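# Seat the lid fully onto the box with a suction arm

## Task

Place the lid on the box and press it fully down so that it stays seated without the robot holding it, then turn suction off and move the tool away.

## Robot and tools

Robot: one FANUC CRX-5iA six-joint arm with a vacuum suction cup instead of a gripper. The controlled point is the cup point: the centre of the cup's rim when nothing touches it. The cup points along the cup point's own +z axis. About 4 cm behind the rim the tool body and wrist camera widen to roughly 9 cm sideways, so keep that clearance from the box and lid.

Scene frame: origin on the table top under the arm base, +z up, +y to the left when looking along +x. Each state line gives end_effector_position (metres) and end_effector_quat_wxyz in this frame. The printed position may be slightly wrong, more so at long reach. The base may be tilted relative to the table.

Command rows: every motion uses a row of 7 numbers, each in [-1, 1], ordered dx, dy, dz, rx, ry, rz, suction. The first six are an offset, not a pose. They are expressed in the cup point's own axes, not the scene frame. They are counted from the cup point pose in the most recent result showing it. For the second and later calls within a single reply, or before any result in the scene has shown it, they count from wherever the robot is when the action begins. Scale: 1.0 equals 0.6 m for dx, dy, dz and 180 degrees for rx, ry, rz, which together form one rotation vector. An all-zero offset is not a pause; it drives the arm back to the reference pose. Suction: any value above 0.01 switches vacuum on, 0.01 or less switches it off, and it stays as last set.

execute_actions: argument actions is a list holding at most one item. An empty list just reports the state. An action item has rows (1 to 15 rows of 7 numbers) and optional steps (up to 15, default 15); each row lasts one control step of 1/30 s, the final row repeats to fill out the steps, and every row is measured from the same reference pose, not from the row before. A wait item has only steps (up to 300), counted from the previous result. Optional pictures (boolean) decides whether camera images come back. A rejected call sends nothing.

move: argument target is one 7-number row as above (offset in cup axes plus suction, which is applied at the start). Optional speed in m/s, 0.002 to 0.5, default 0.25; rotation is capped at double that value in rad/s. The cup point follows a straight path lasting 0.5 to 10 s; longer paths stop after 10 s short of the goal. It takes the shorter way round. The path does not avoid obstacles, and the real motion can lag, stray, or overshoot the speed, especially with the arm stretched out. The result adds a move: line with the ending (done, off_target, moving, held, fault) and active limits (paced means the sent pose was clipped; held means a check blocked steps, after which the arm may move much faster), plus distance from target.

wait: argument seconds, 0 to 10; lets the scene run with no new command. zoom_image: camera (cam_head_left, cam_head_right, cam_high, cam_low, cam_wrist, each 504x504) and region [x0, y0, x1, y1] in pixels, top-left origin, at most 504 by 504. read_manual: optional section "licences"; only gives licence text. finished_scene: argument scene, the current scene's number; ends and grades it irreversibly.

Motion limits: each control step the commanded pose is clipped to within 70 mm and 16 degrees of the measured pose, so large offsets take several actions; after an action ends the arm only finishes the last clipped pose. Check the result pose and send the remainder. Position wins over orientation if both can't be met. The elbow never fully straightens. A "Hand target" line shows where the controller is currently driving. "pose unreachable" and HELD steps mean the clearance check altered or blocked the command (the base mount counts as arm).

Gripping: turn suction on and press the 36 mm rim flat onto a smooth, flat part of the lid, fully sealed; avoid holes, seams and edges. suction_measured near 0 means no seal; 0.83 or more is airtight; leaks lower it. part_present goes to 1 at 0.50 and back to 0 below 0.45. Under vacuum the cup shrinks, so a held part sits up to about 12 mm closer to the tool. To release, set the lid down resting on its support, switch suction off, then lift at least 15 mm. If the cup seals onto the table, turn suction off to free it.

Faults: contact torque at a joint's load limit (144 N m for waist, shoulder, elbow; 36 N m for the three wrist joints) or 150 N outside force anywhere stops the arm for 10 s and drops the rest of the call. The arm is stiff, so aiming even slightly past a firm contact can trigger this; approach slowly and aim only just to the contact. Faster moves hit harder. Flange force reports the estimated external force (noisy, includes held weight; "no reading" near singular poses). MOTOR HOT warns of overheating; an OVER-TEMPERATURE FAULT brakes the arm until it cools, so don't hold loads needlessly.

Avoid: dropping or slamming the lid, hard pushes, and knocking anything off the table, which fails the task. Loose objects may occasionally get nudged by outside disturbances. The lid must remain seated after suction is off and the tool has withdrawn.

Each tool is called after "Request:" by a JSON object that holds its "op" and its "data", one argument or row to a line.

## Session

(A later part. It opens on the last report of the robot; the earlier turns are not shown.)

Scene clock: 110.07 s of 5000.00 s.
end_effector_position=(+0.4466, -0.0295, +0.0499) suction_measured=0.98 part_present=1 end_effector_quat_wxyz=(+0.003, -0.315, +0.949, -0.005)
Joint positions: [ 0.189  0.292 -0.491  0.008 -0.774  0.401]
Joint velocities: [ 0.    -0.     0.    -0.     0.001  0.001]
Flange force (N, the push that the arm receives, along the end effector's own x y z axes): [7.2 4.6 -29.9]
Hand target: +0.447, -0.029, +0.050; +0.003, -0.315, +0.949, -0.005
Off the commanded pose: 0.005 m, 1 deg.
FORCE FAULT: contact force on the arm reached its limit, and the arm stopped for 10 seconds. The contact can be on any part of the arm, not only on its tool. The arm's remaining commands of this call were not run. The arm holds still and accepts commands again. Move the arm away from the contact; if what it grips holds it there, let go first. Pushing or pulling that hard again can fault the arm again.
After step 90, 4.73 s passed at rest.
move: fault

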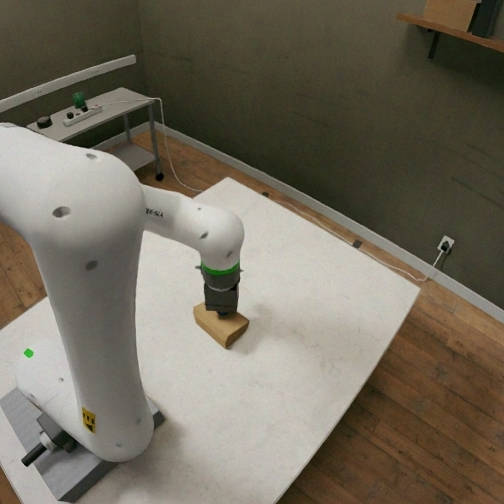

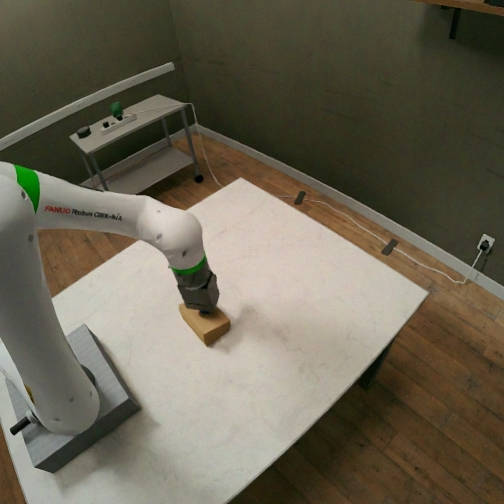

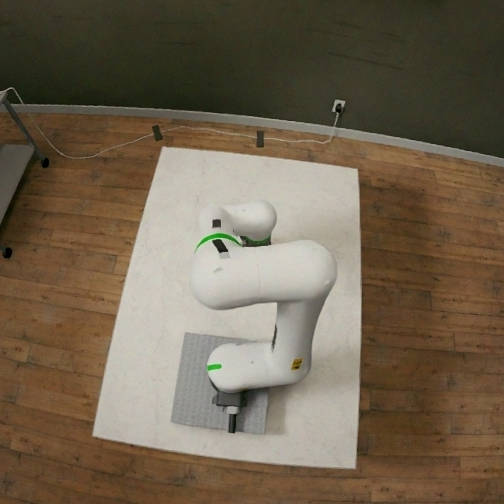

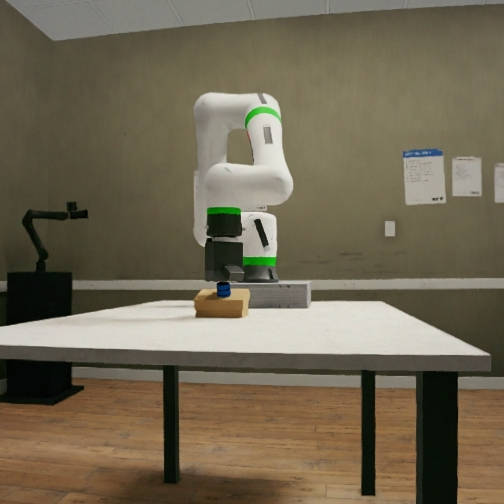

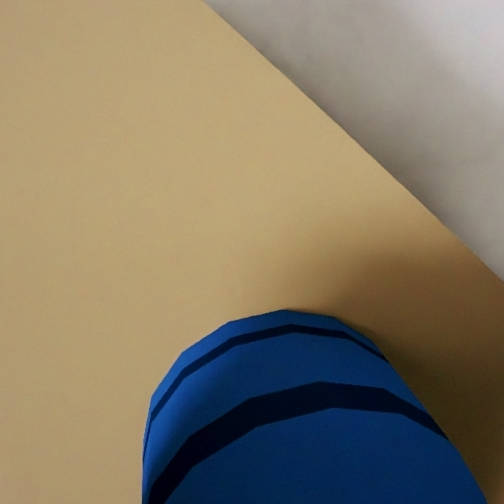

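Request:
{"op": "move", "data": {
  "target": [0.002,0,-0.045,0,0,0,1],
  "speed": 0.03
}}

Request:
{"op": "zoom_image", "data": {
  "camera": "cam_head_left",
  "region": [185,285,260,360]
}}

Request:
{"op": "zoom_image", "data": {
  "camera": "cam_low",
  "region": [175,265,265,330]
}}

Scene clock: 119.77 s of 5000.00 s.
end_effector_position=(+0.4454, -0.0300, +0.0770) suction_measured=0.98 part_present=1 end_effector_quat_wxyz=(+0.003, -0.314, +0.949, -0.005)
Joint positions: [ 0.188  0.239 -0.476  0.008 -0.842  0.402]
Joint velocities: [ 0.    -0.     0.001  0.    -0.    -0.001]
Flange force (N, the push that the arm receives, along the end effector's own x y z axes): [3.1 0.2 -2.5]
Hand target: +0.445, -0.030, +0.077; +0.003, -0.314, +0.949, -0.005
Off the commanded pose: 0.000 m, 0 deg.
After step 90, 5.53 s passed at rest.
move: done

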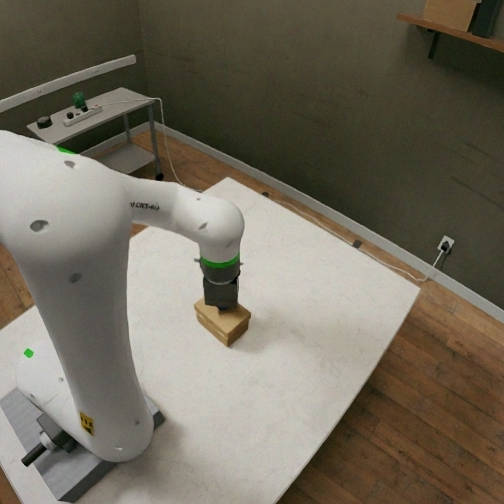

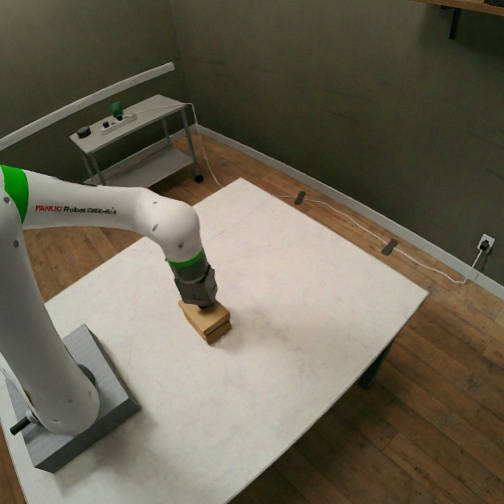

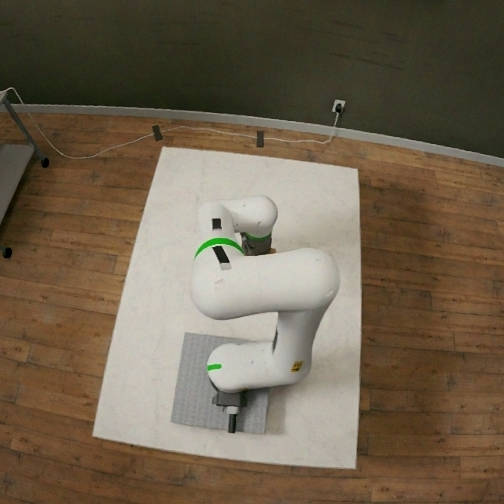

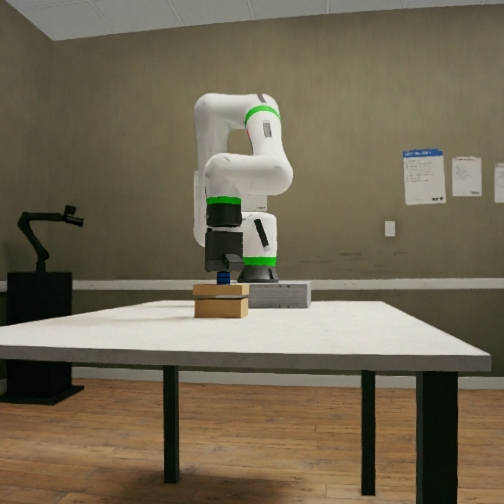

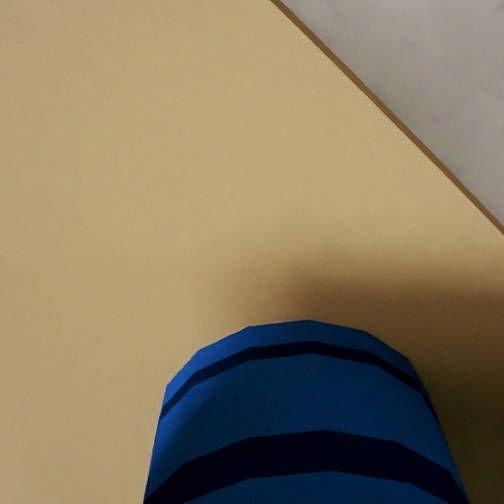

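Region (185, 285, 260, 360) of cam_head_left's 504x504 image, scaled by 6.720, with more detail than that image has.

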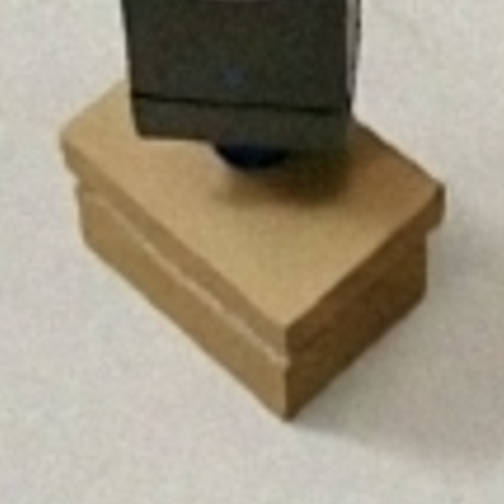

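Region (175, 265, 265, 330) of cam_low's 504x504 image, scaled by 5.600, with more detail than that image has.

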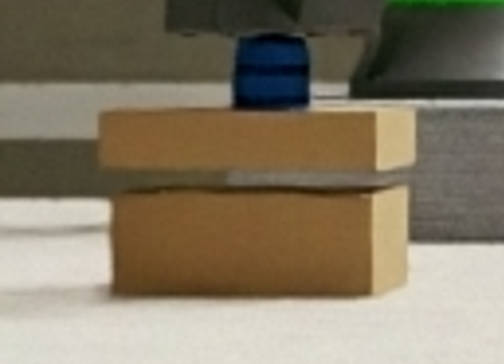

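Request:
{"op": "move", "data": {
  "target": [0.0062,0.0057,0.003,0,0,0,1],
  "speed": 0.02
}}

Request:
{"op": "zoom_image", "data": {
  "camera": "cam_head_left",
  "region": [185,285,260,360]
}}

Request:
{"op": "move", "data": {
  "target": [0,0,0.022,0,0,0,1],
  "speed": 0.01
}}

Request:
{"op": "zoom_image", "data": {
  "camera": "cam_low",
  "region": [175,265,265,330]
}}

Scene clock: 135.27 s of 5000.00 s.
end_effector_position=(+0.4404, -0.0295, +0.0752) suction_measured=0.98 part_present=1 end_effector_quat_wxyz=(+0.003, -0.314, +0.949, -0.005)
Joint positions: [ 0.192  0.232 -0.492  0.008 -0.834  0.398]
Joint velocities: [ 0.001 -0.     0.001  0.     0.    -0.002]
Flange force (N, the push that the arm receives, along the end effector's own x y z axes): [0.9 -1.9 -1.9]
Hand target: +0.440, -0.030, +0.075; +0.003, -0.314, +0.949, -0.005
Off the commanded pose: 0.000 m, 0 deg.
After step 90, 11.80 s passed at rest.
move: done

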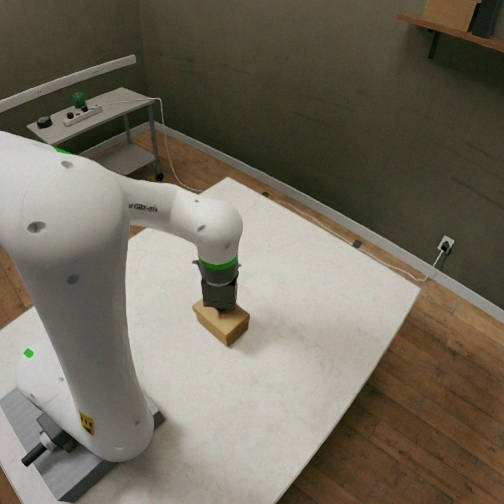

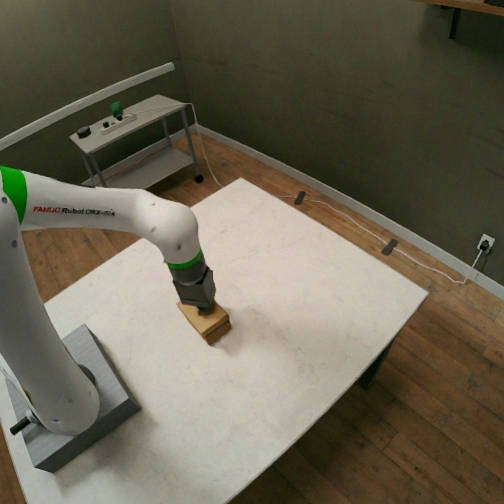

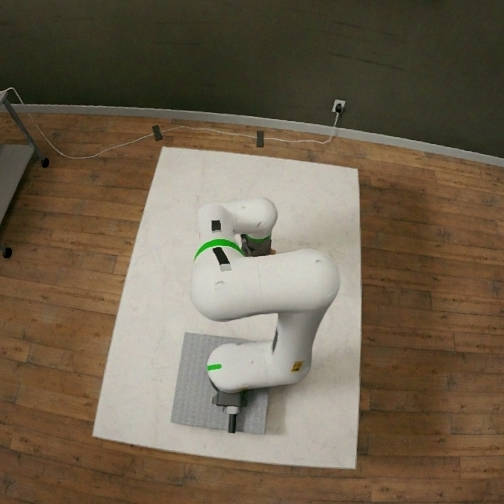

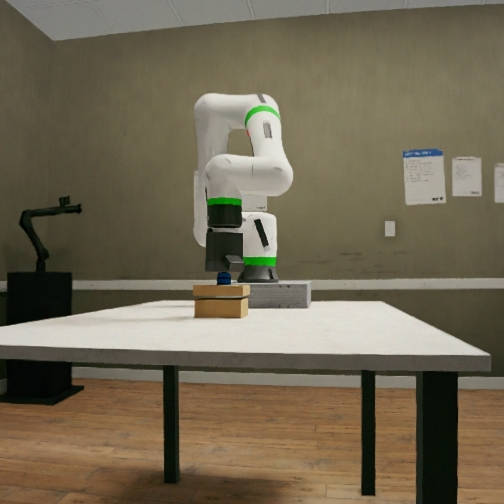

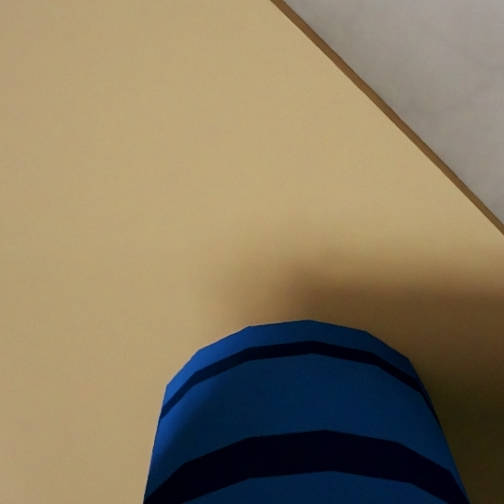

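Region (185, 285, 260, 360) of cam_head_left's 504x504 image, scaled by 6.720, with more detail than that image has.

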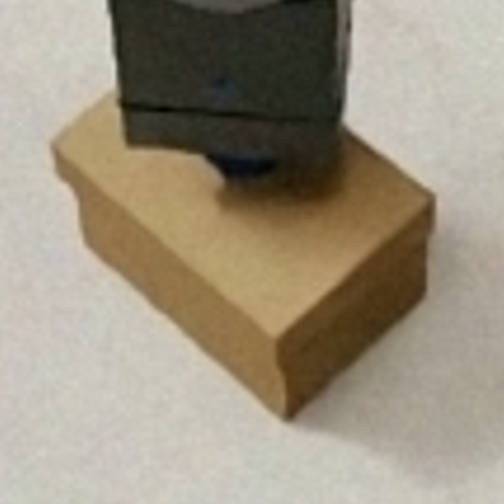

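Scene clock: 136.80 s of 5000.00 s.
end_effector_position=(+0.4406, -0.0296, +0.0619) suction_measured=0.98 part_present=1 end_effector_quat_wxyz=(+0.003, -0.314, +0.949, -0.005)
Joint positions: [ 0.192  0.257 -0.5    0.008 -0.8    0.398]
Joint velocities: [-0.    -0.001 -0.001  0.    -0.     0.002]
Flange force (N, the push that the arm receives, along the end effector's own x y z axes): [2.7 1.2 -15.3]
Hand target: +0.441, -0.030, +0.062; +0.003, -0.314, +0.949, -0.005
Off the commanded pose: 0.000 m, 0 deg.
move: done

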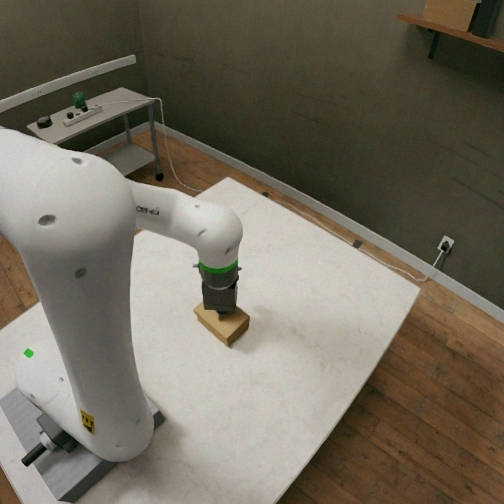

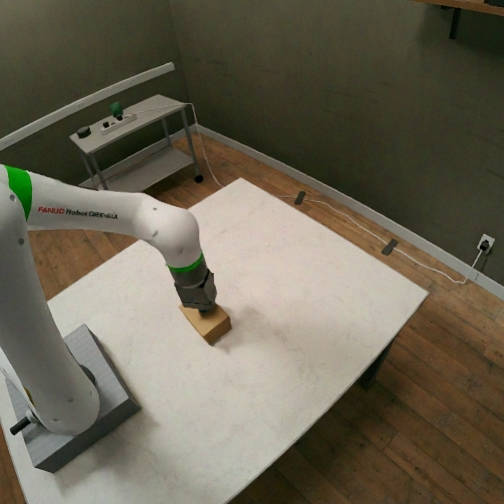

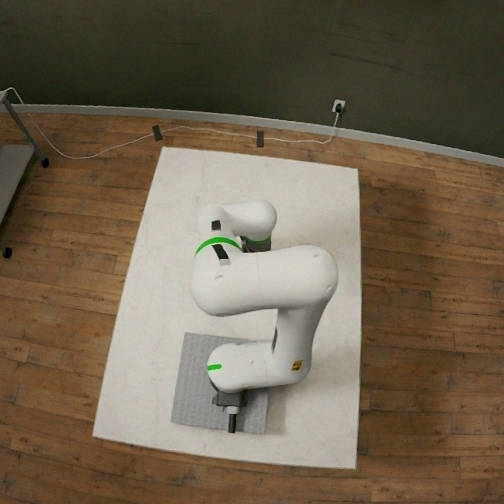

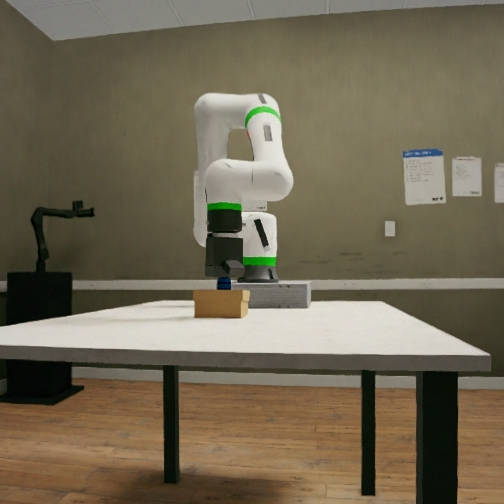

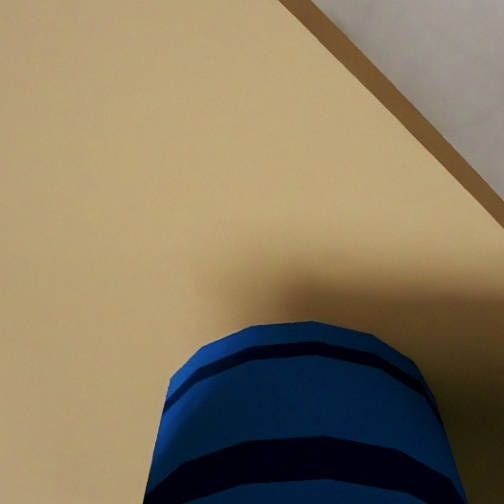

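Region (175, 265, 265, 330) of cam_low's 504x504 image, scaled by 5.600, with more detail than that image has.

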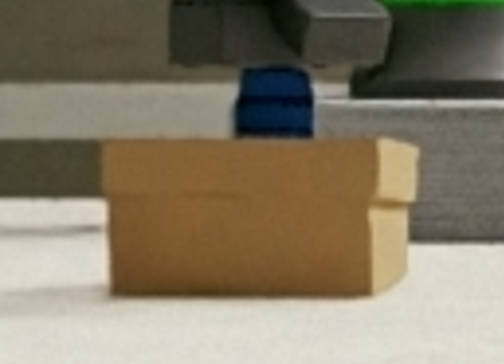

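Request:
{"op": "move", "data": {
  "target": [0,0,-0.012,0,0,0,1],
  "speed": 0.02
}}

Request:
{"op": "move", "data": {
  "target": [-0.0022,-0.0032,0,0,0,0,1],
  "speed": 0.02
}}

Request:
{"op": "move", "data": {
  "target": [0,0,0.015,0,0,0,1],
  "speed": 0.01
}}

Request:
{"op": "zoom_image", "data": {
  "camera": "cam_low",
  "region": [175,265,265,330]
}}

Scene clock: 150.10 s of 5000.00 s.
end_effector_position=(+0.4405, -0.0296, +0.0691) suction_measured=0.98 part_present=1 end_effector_quat_wxyz=(+0.003, -0.314, +0.949, -0.005)
Joint positions: [ 0.192  0.243 -0.496  0.008 -0.818  0.398]
Joint velocities: [-0.    -0.001 -0.     0.    -0.     0.002]
Flange force (N, the push that the arm receives, along the end effector's own x y z axes): [2.9 -0.7 -0.5]
Hand target: +0.440, -0.030, +0.069; +0.003, -0.314, +0.949, -0.005
Off the commanded pose: 0.000 m, 0 deg.
After step 90, 9.60 s passed at rest.
move: done

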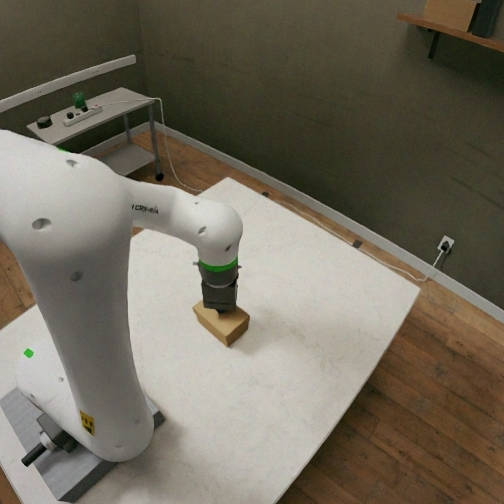

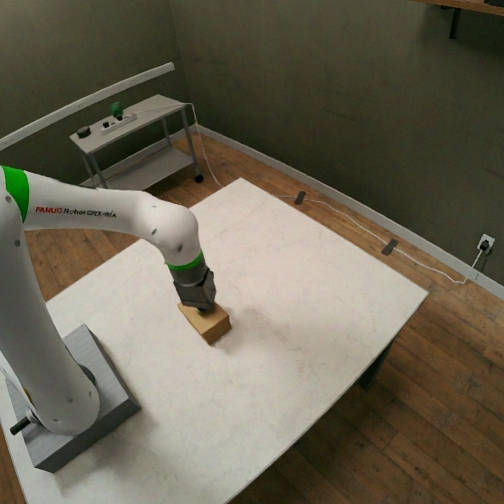

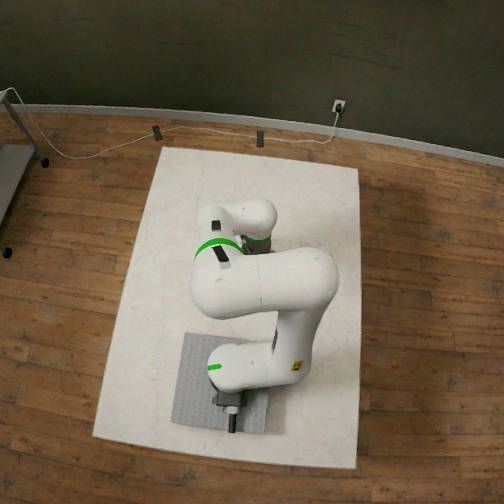

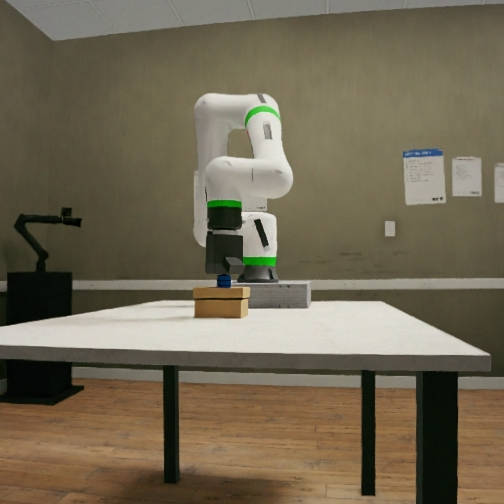

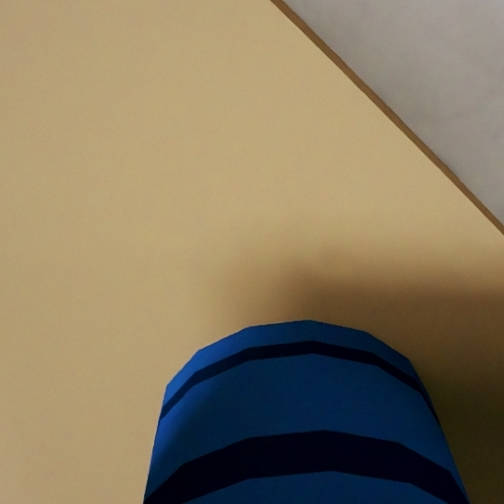

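Scene clock: 150.80 s of 5000.00 s.
end_effector_position=(+0.4427, -0.0303, +0.0692) suction_measured=0.98 part_present=1 end_effector_quat_wxyz=(+0.003, -0.314, +0.949, -0.005)
Joint positions: [ 0.189  0.248 -0.489  0.008 -0.82   0.401]
Joint velocities: [-0.001 -0.    -0.001  0.    -0.    -0.001]
Flange force (N, the push that the arm receives, along the end effector's own x y z axes): [-0.1 -2.1 -2.2]
Hand target: +0.443, -0.030, +0.069; +0.003, -0.314, +0.949, -0.005
Off the commanded pose: 0.000 m, 0 deg.
move: done

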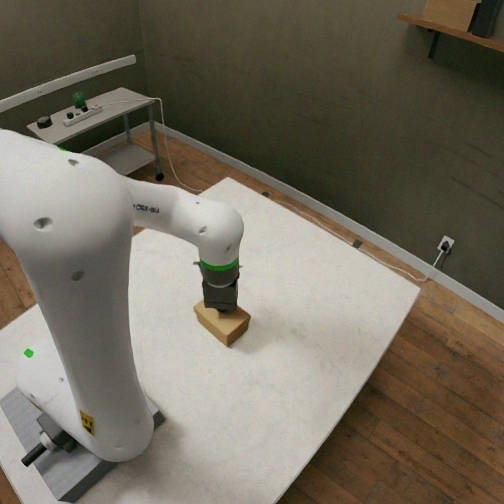

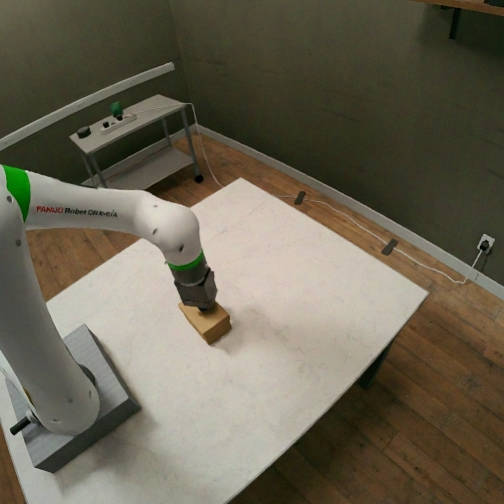

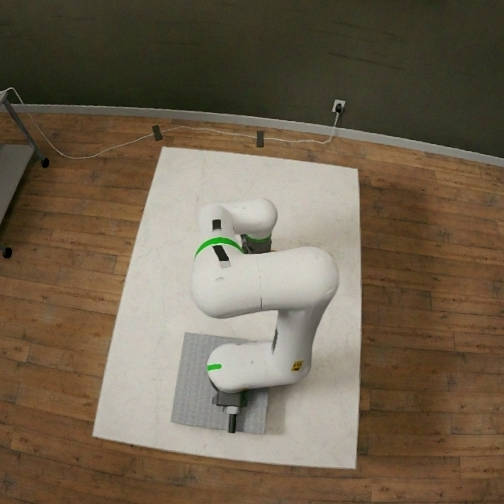

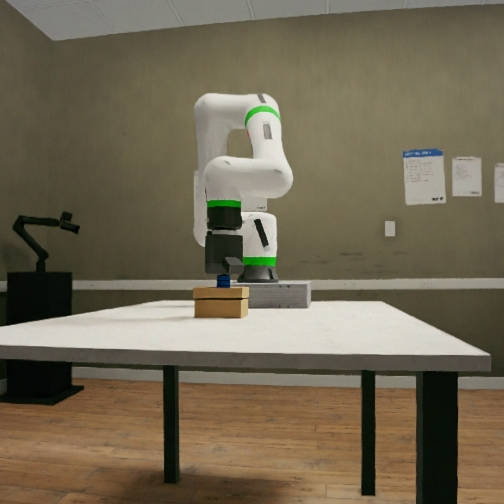

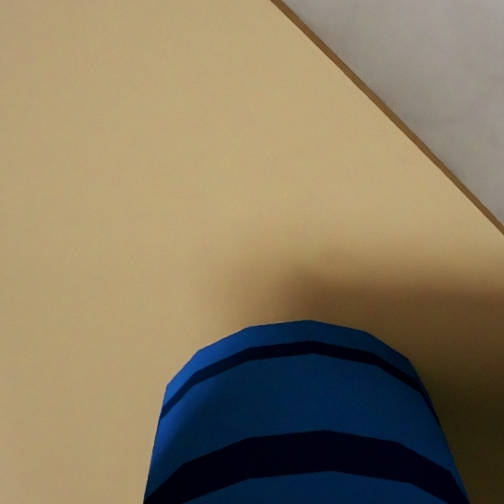

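Scene clock: 151.93 s of 5000.00 s.
end_effector_position=(+0.4428, -0.0304, +0.0601) suction_measured=0.98 part_present=1 end_effector_quat_wxyz=(+0.003, -0.314, +0.949, -0.005)
Joint positions: [ 0.189  0.265 -0.495  0.008 -0.797  0.401]
Joint velocities: [0.001 0.    0.    0.    0.    0.   ]
Flange force (N, the push that the arm receives, along the end effector's own x y z axes): [2.4 2.3 -5.4]
Hand target: +0.443, -0.030, +0.060; +0.003, -0.314, +0.949, -0.005
Off the commanded pose: 0.000 m, 0 deg.
move: done

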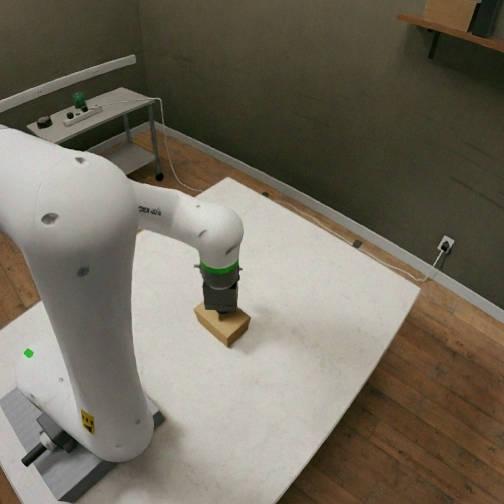

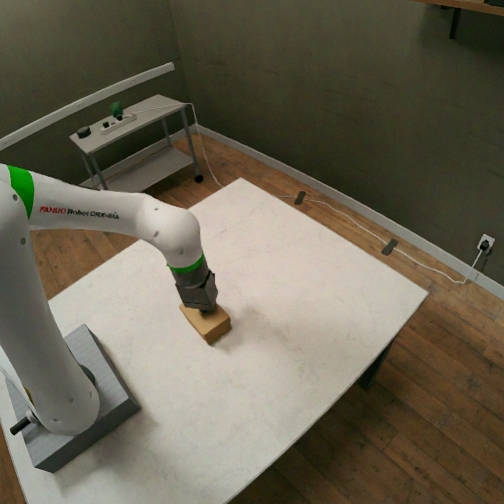

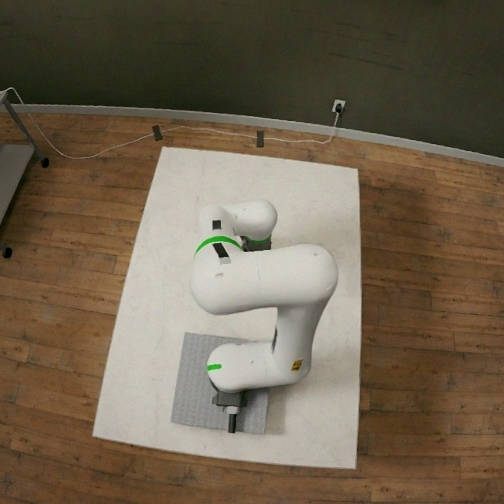

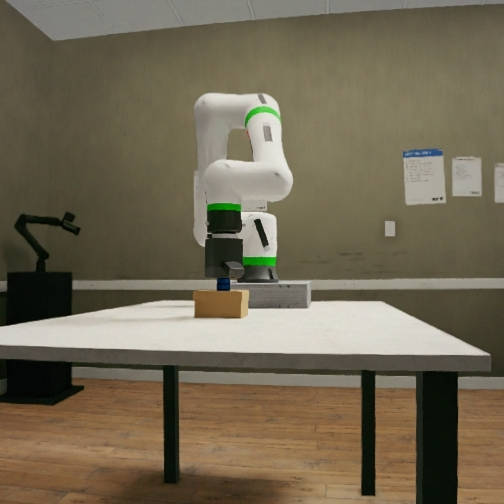

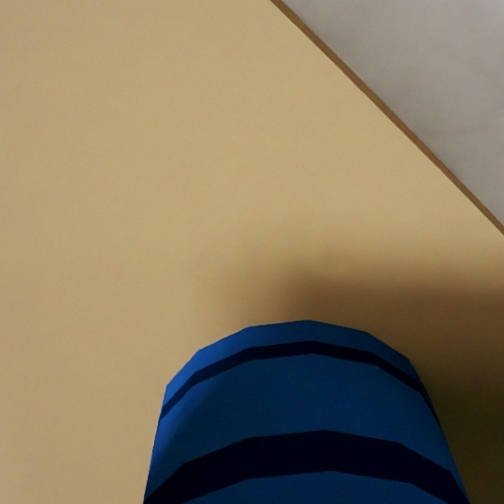

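Region (175, 265, 265, 330) of cam_low's 504x504 image, scaled by 5.600, with more detail than that image has.

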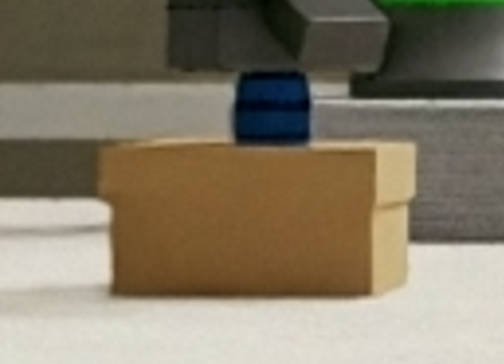

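Request:
{"op": "move", "data": {
  "target": [0,0,0.008,0,0,0,1],
  "speed": 0.008
}}

Request:
{"op": "zoom_image", "data": {
  "camera": "cam_low",
  "region": [175,265,265,330]
}}

Scene clock: 158.70 s of 5000.00 s.
end_effector_position=(+0.4428, -0.0304, +0.0553) suction_measured=0.98 part_present=1 end_effector_quat_wxyz=(+0.003, -0.314, +0.949, -0.005)
Joint positions: [ 0.189  0.274 -0.498  0.008 -0.785  0.401]
Joint velocities: [ 0.     0.     0.    -0.     0.001  0.002]
Flange force (N, the push that the arm receives, along the end effector's own x y z axes): [2.8 -2.7 -1.8]
Hand target: +0.443, -0.030, +0.055; +0.003, -0.314, +0.949, -0.005
Off the commanded pose: 0.000 m, 0 deg.
After step 90, 2.93 s passed at rest.
move: done

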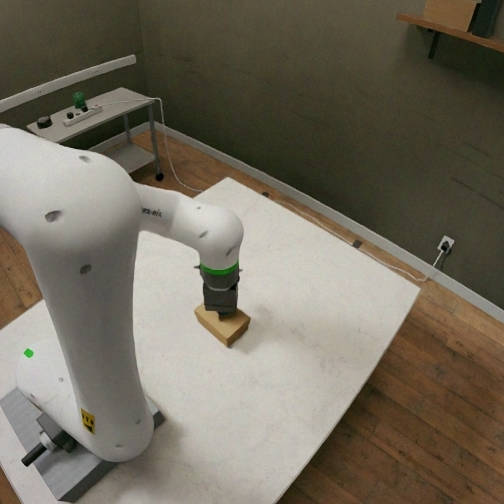

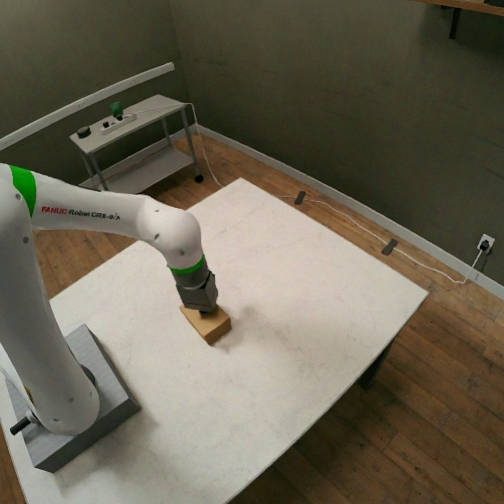

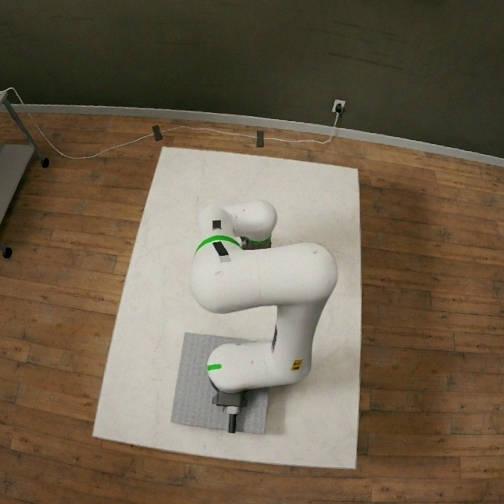

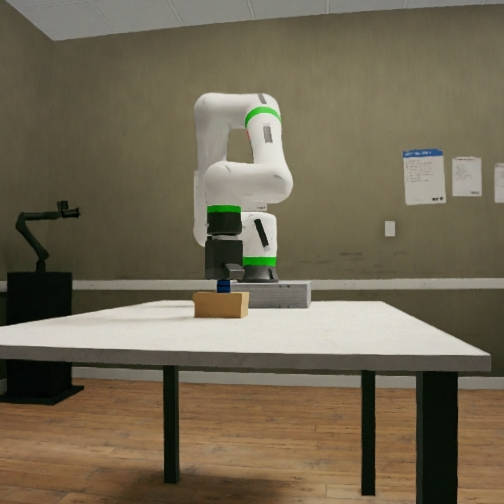

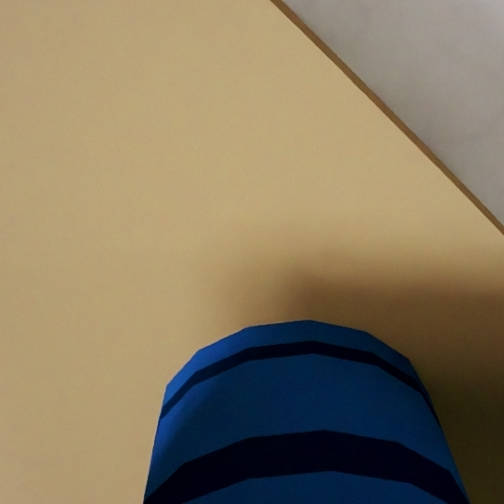

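Region (175, 265, 265, 330) of cam_low's 504x504 image, scaled by 5.600, with more detail than that image has.

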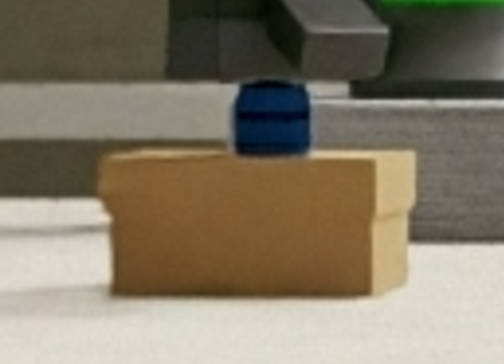

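Request:
{"op": "move", "data": {
  "target": [0,0,0.0185,0,0,0,1],
  "speed": 0.012
}}

Request:
{"op": "zoom_image", "data": {
  "camera": "cam_low",
  "region": [175,265,265,330]
}}

Scene clock: 174.70 s of 5000.00 s.
end_effector_position=(+0.4429, -0.0304, +0.0442) suction_measured=0.98 part_present=1 end_effector_quat_wxyz=(+0.003, -0.314, +0.949, -0.005)
Joint positions: [ 0.189  0.296 -0.504  0.008 -0.757  0.401]
Joint velocities: [-0.     0.001  0.001 -0.     0.001  0.   ]
Flange force (N, the push that the arm receives, along the end effector's own x y z axes): [-1.0 -4.8 -0.7]
Hand target: +0.443, -0.030, +0.044; +0.003, -0.314, +0.949, -0.005
Off the commanded pose: 0.000 m, 0 deg.
After step 90, 11.87 s passed at rest.
move: done

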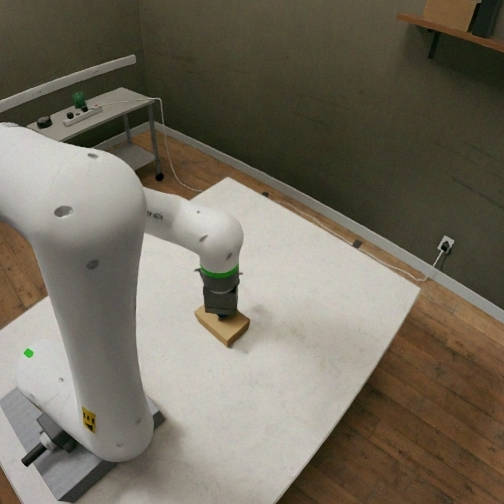

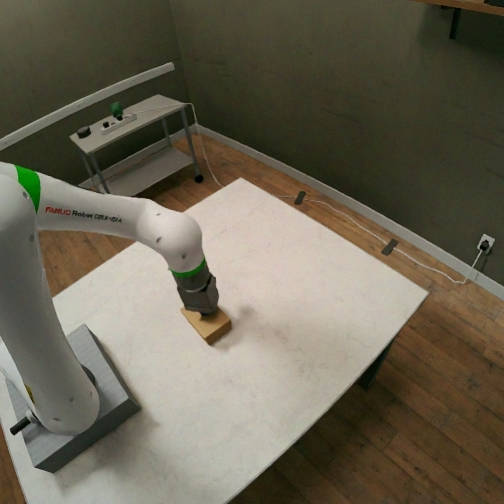

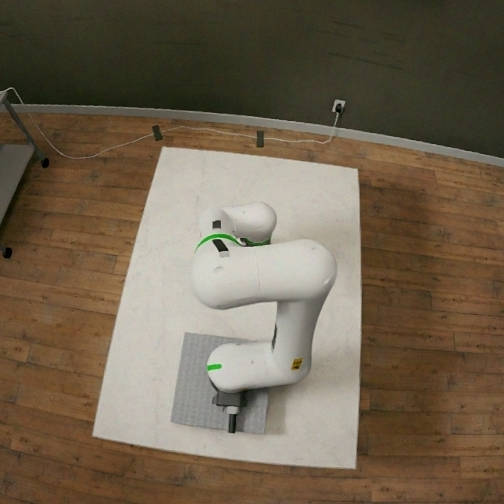

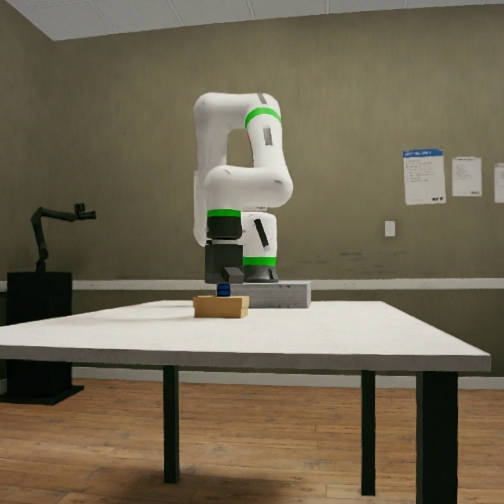

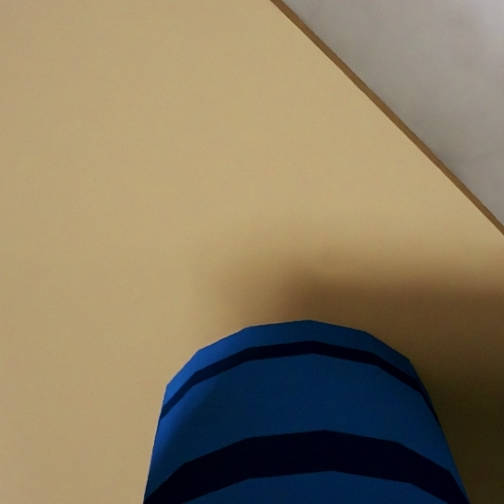

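Region (175, 265, 265, 330) of cam_low's 504x504 image, scaled by 5.600, with more detail than that image has.

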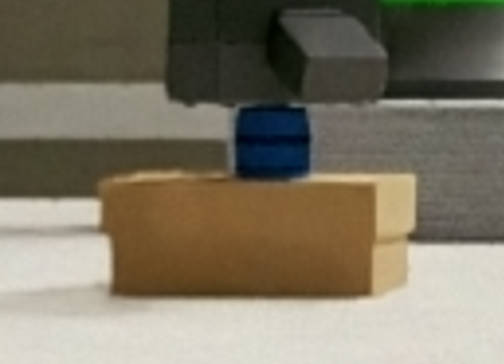

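Request:
{"op": "execute_actions", "data": {
  "actions": [
    {"rows":[[0,0,0,0,0,0,0]],"steps":15}
  ],
  "pictures": false
}}

Request:
{"op": "move", "data": {
  "target": [0,0,-0.3,0,0,0,0]
}}

Request:
{"op": "zoom_image", "data": {
  "camera": "cam_low",
  "region": [175,265,265,330]
}}

Scene clock: 183.50 s of 5000.00 s.
end_effector_position=(+0.4429, -0.0305, +0.0442) suction_measured=0.01 part_present=0 end_effector_quat_wxyz=(+0.003, -0.314, +0.949, -0.005)
Joint positions: [ 0.189  0.296 -0.504  0.008 -0.757  0.401]
Joint velocities: [ 0.     0.001 -0.001  0.     0.    -0.002]
Flange force (N, the push that the arm receives, along the end effector's own x y z axes): [1.7 -0.6 -9.8]
Hand target: +0.443, -0.030, +0.044; +0.003, -0.314, +0.949, -0.005
Off the commanded pose: 0.000 m, 0 deg.
Steps of this call (steps 1 to 90: nothing new was sent; then 5.30 s passed at rest; steps 91 to 105: all 15 steps of this action). Readings (end_effector_position | what the end effector reports):
91: (+0.4429, -0.0304, +0.0442) | suction_measured=0.76 part_present=1
92: (+0.4429, -0.0304, +0.0442) | suction_measured=0.14 part_present=0
94: (+0.4429, -0.0305, +0.0442) | suction_measured=0.01 part_present=0
98: (+0.4429, -0.0305, +0.0442) | suction_measured=0.01 part_present=0
105: the state above

Scene clock: 184.87 s of 5000.00 s.
end_effector_position=(+0.4414, -0.0296, +0.2245) suction_measured=0.01 part_present=0 end_effector_quat_wxyz=(+0.003, -0.314, +0.949, -0.006)
Joint positions: [ 0.191  0.03  -0.316  0.007 -1.211  0.402]
Joint velocities: [ 0.    -0.001 -0.    -0.    -0.001 -0.001]
Flange force (N, the push that the arm receives, along the end effector's own x y z axes): [2.7 0.0 -2.8]
Hand target: +0.441, -0.030, +0.225; +0.003, -0.314, +0.949, -0.006
Off the commanded pose: 0.001 m, 0 deg.
move: done

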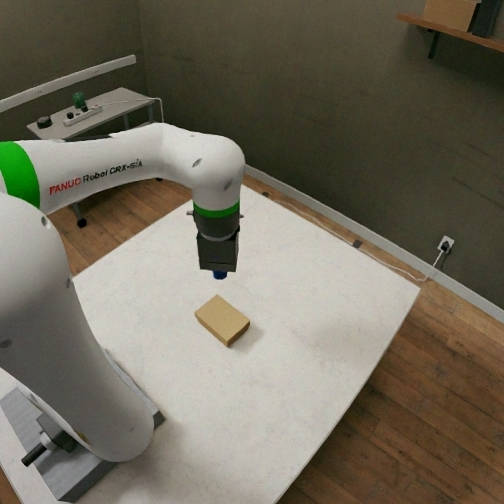

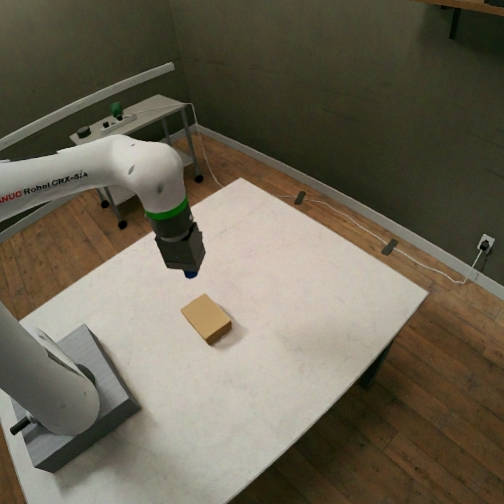

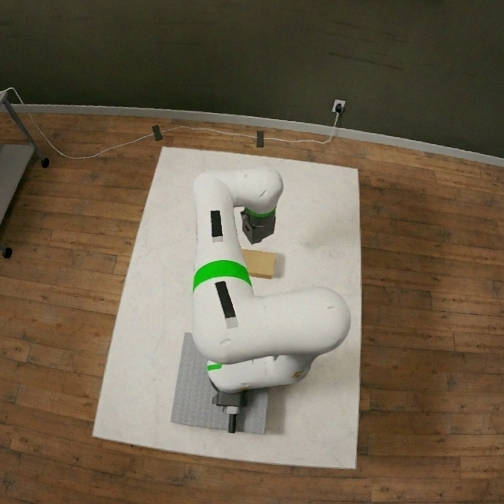

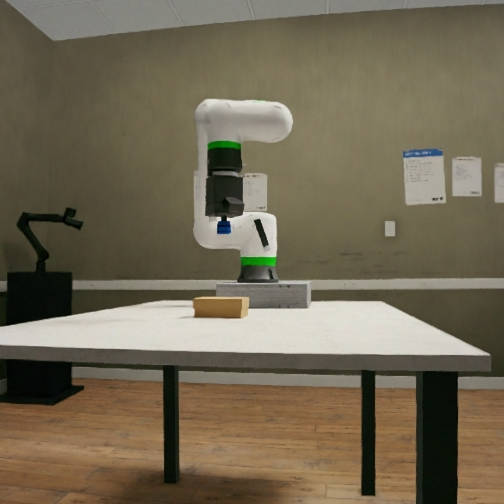

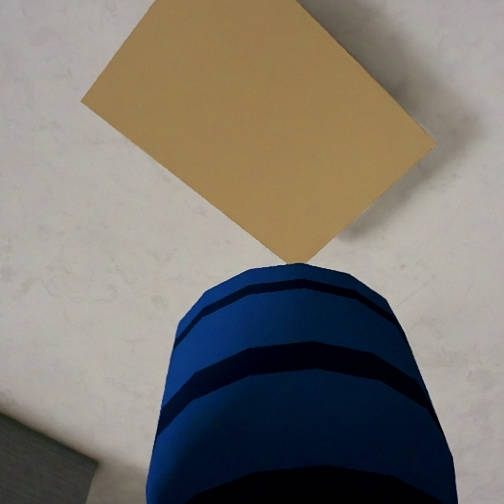

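Region (175, 265, 265, 330) of cam_low's 504x504 image, scaled by 5.600, with more detail than that image has.

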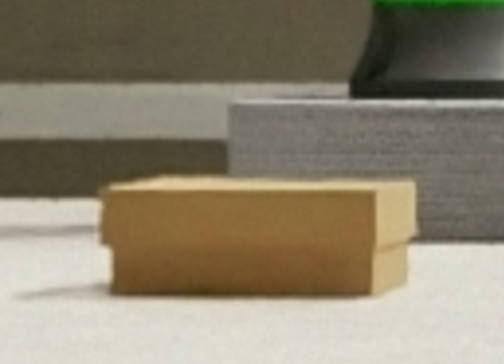

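Lid top is level with the box rim height; seated.

Request:
{"op": "finished_scene", "data": {
  "scene": 2
}}

The scene is finished: the task was done.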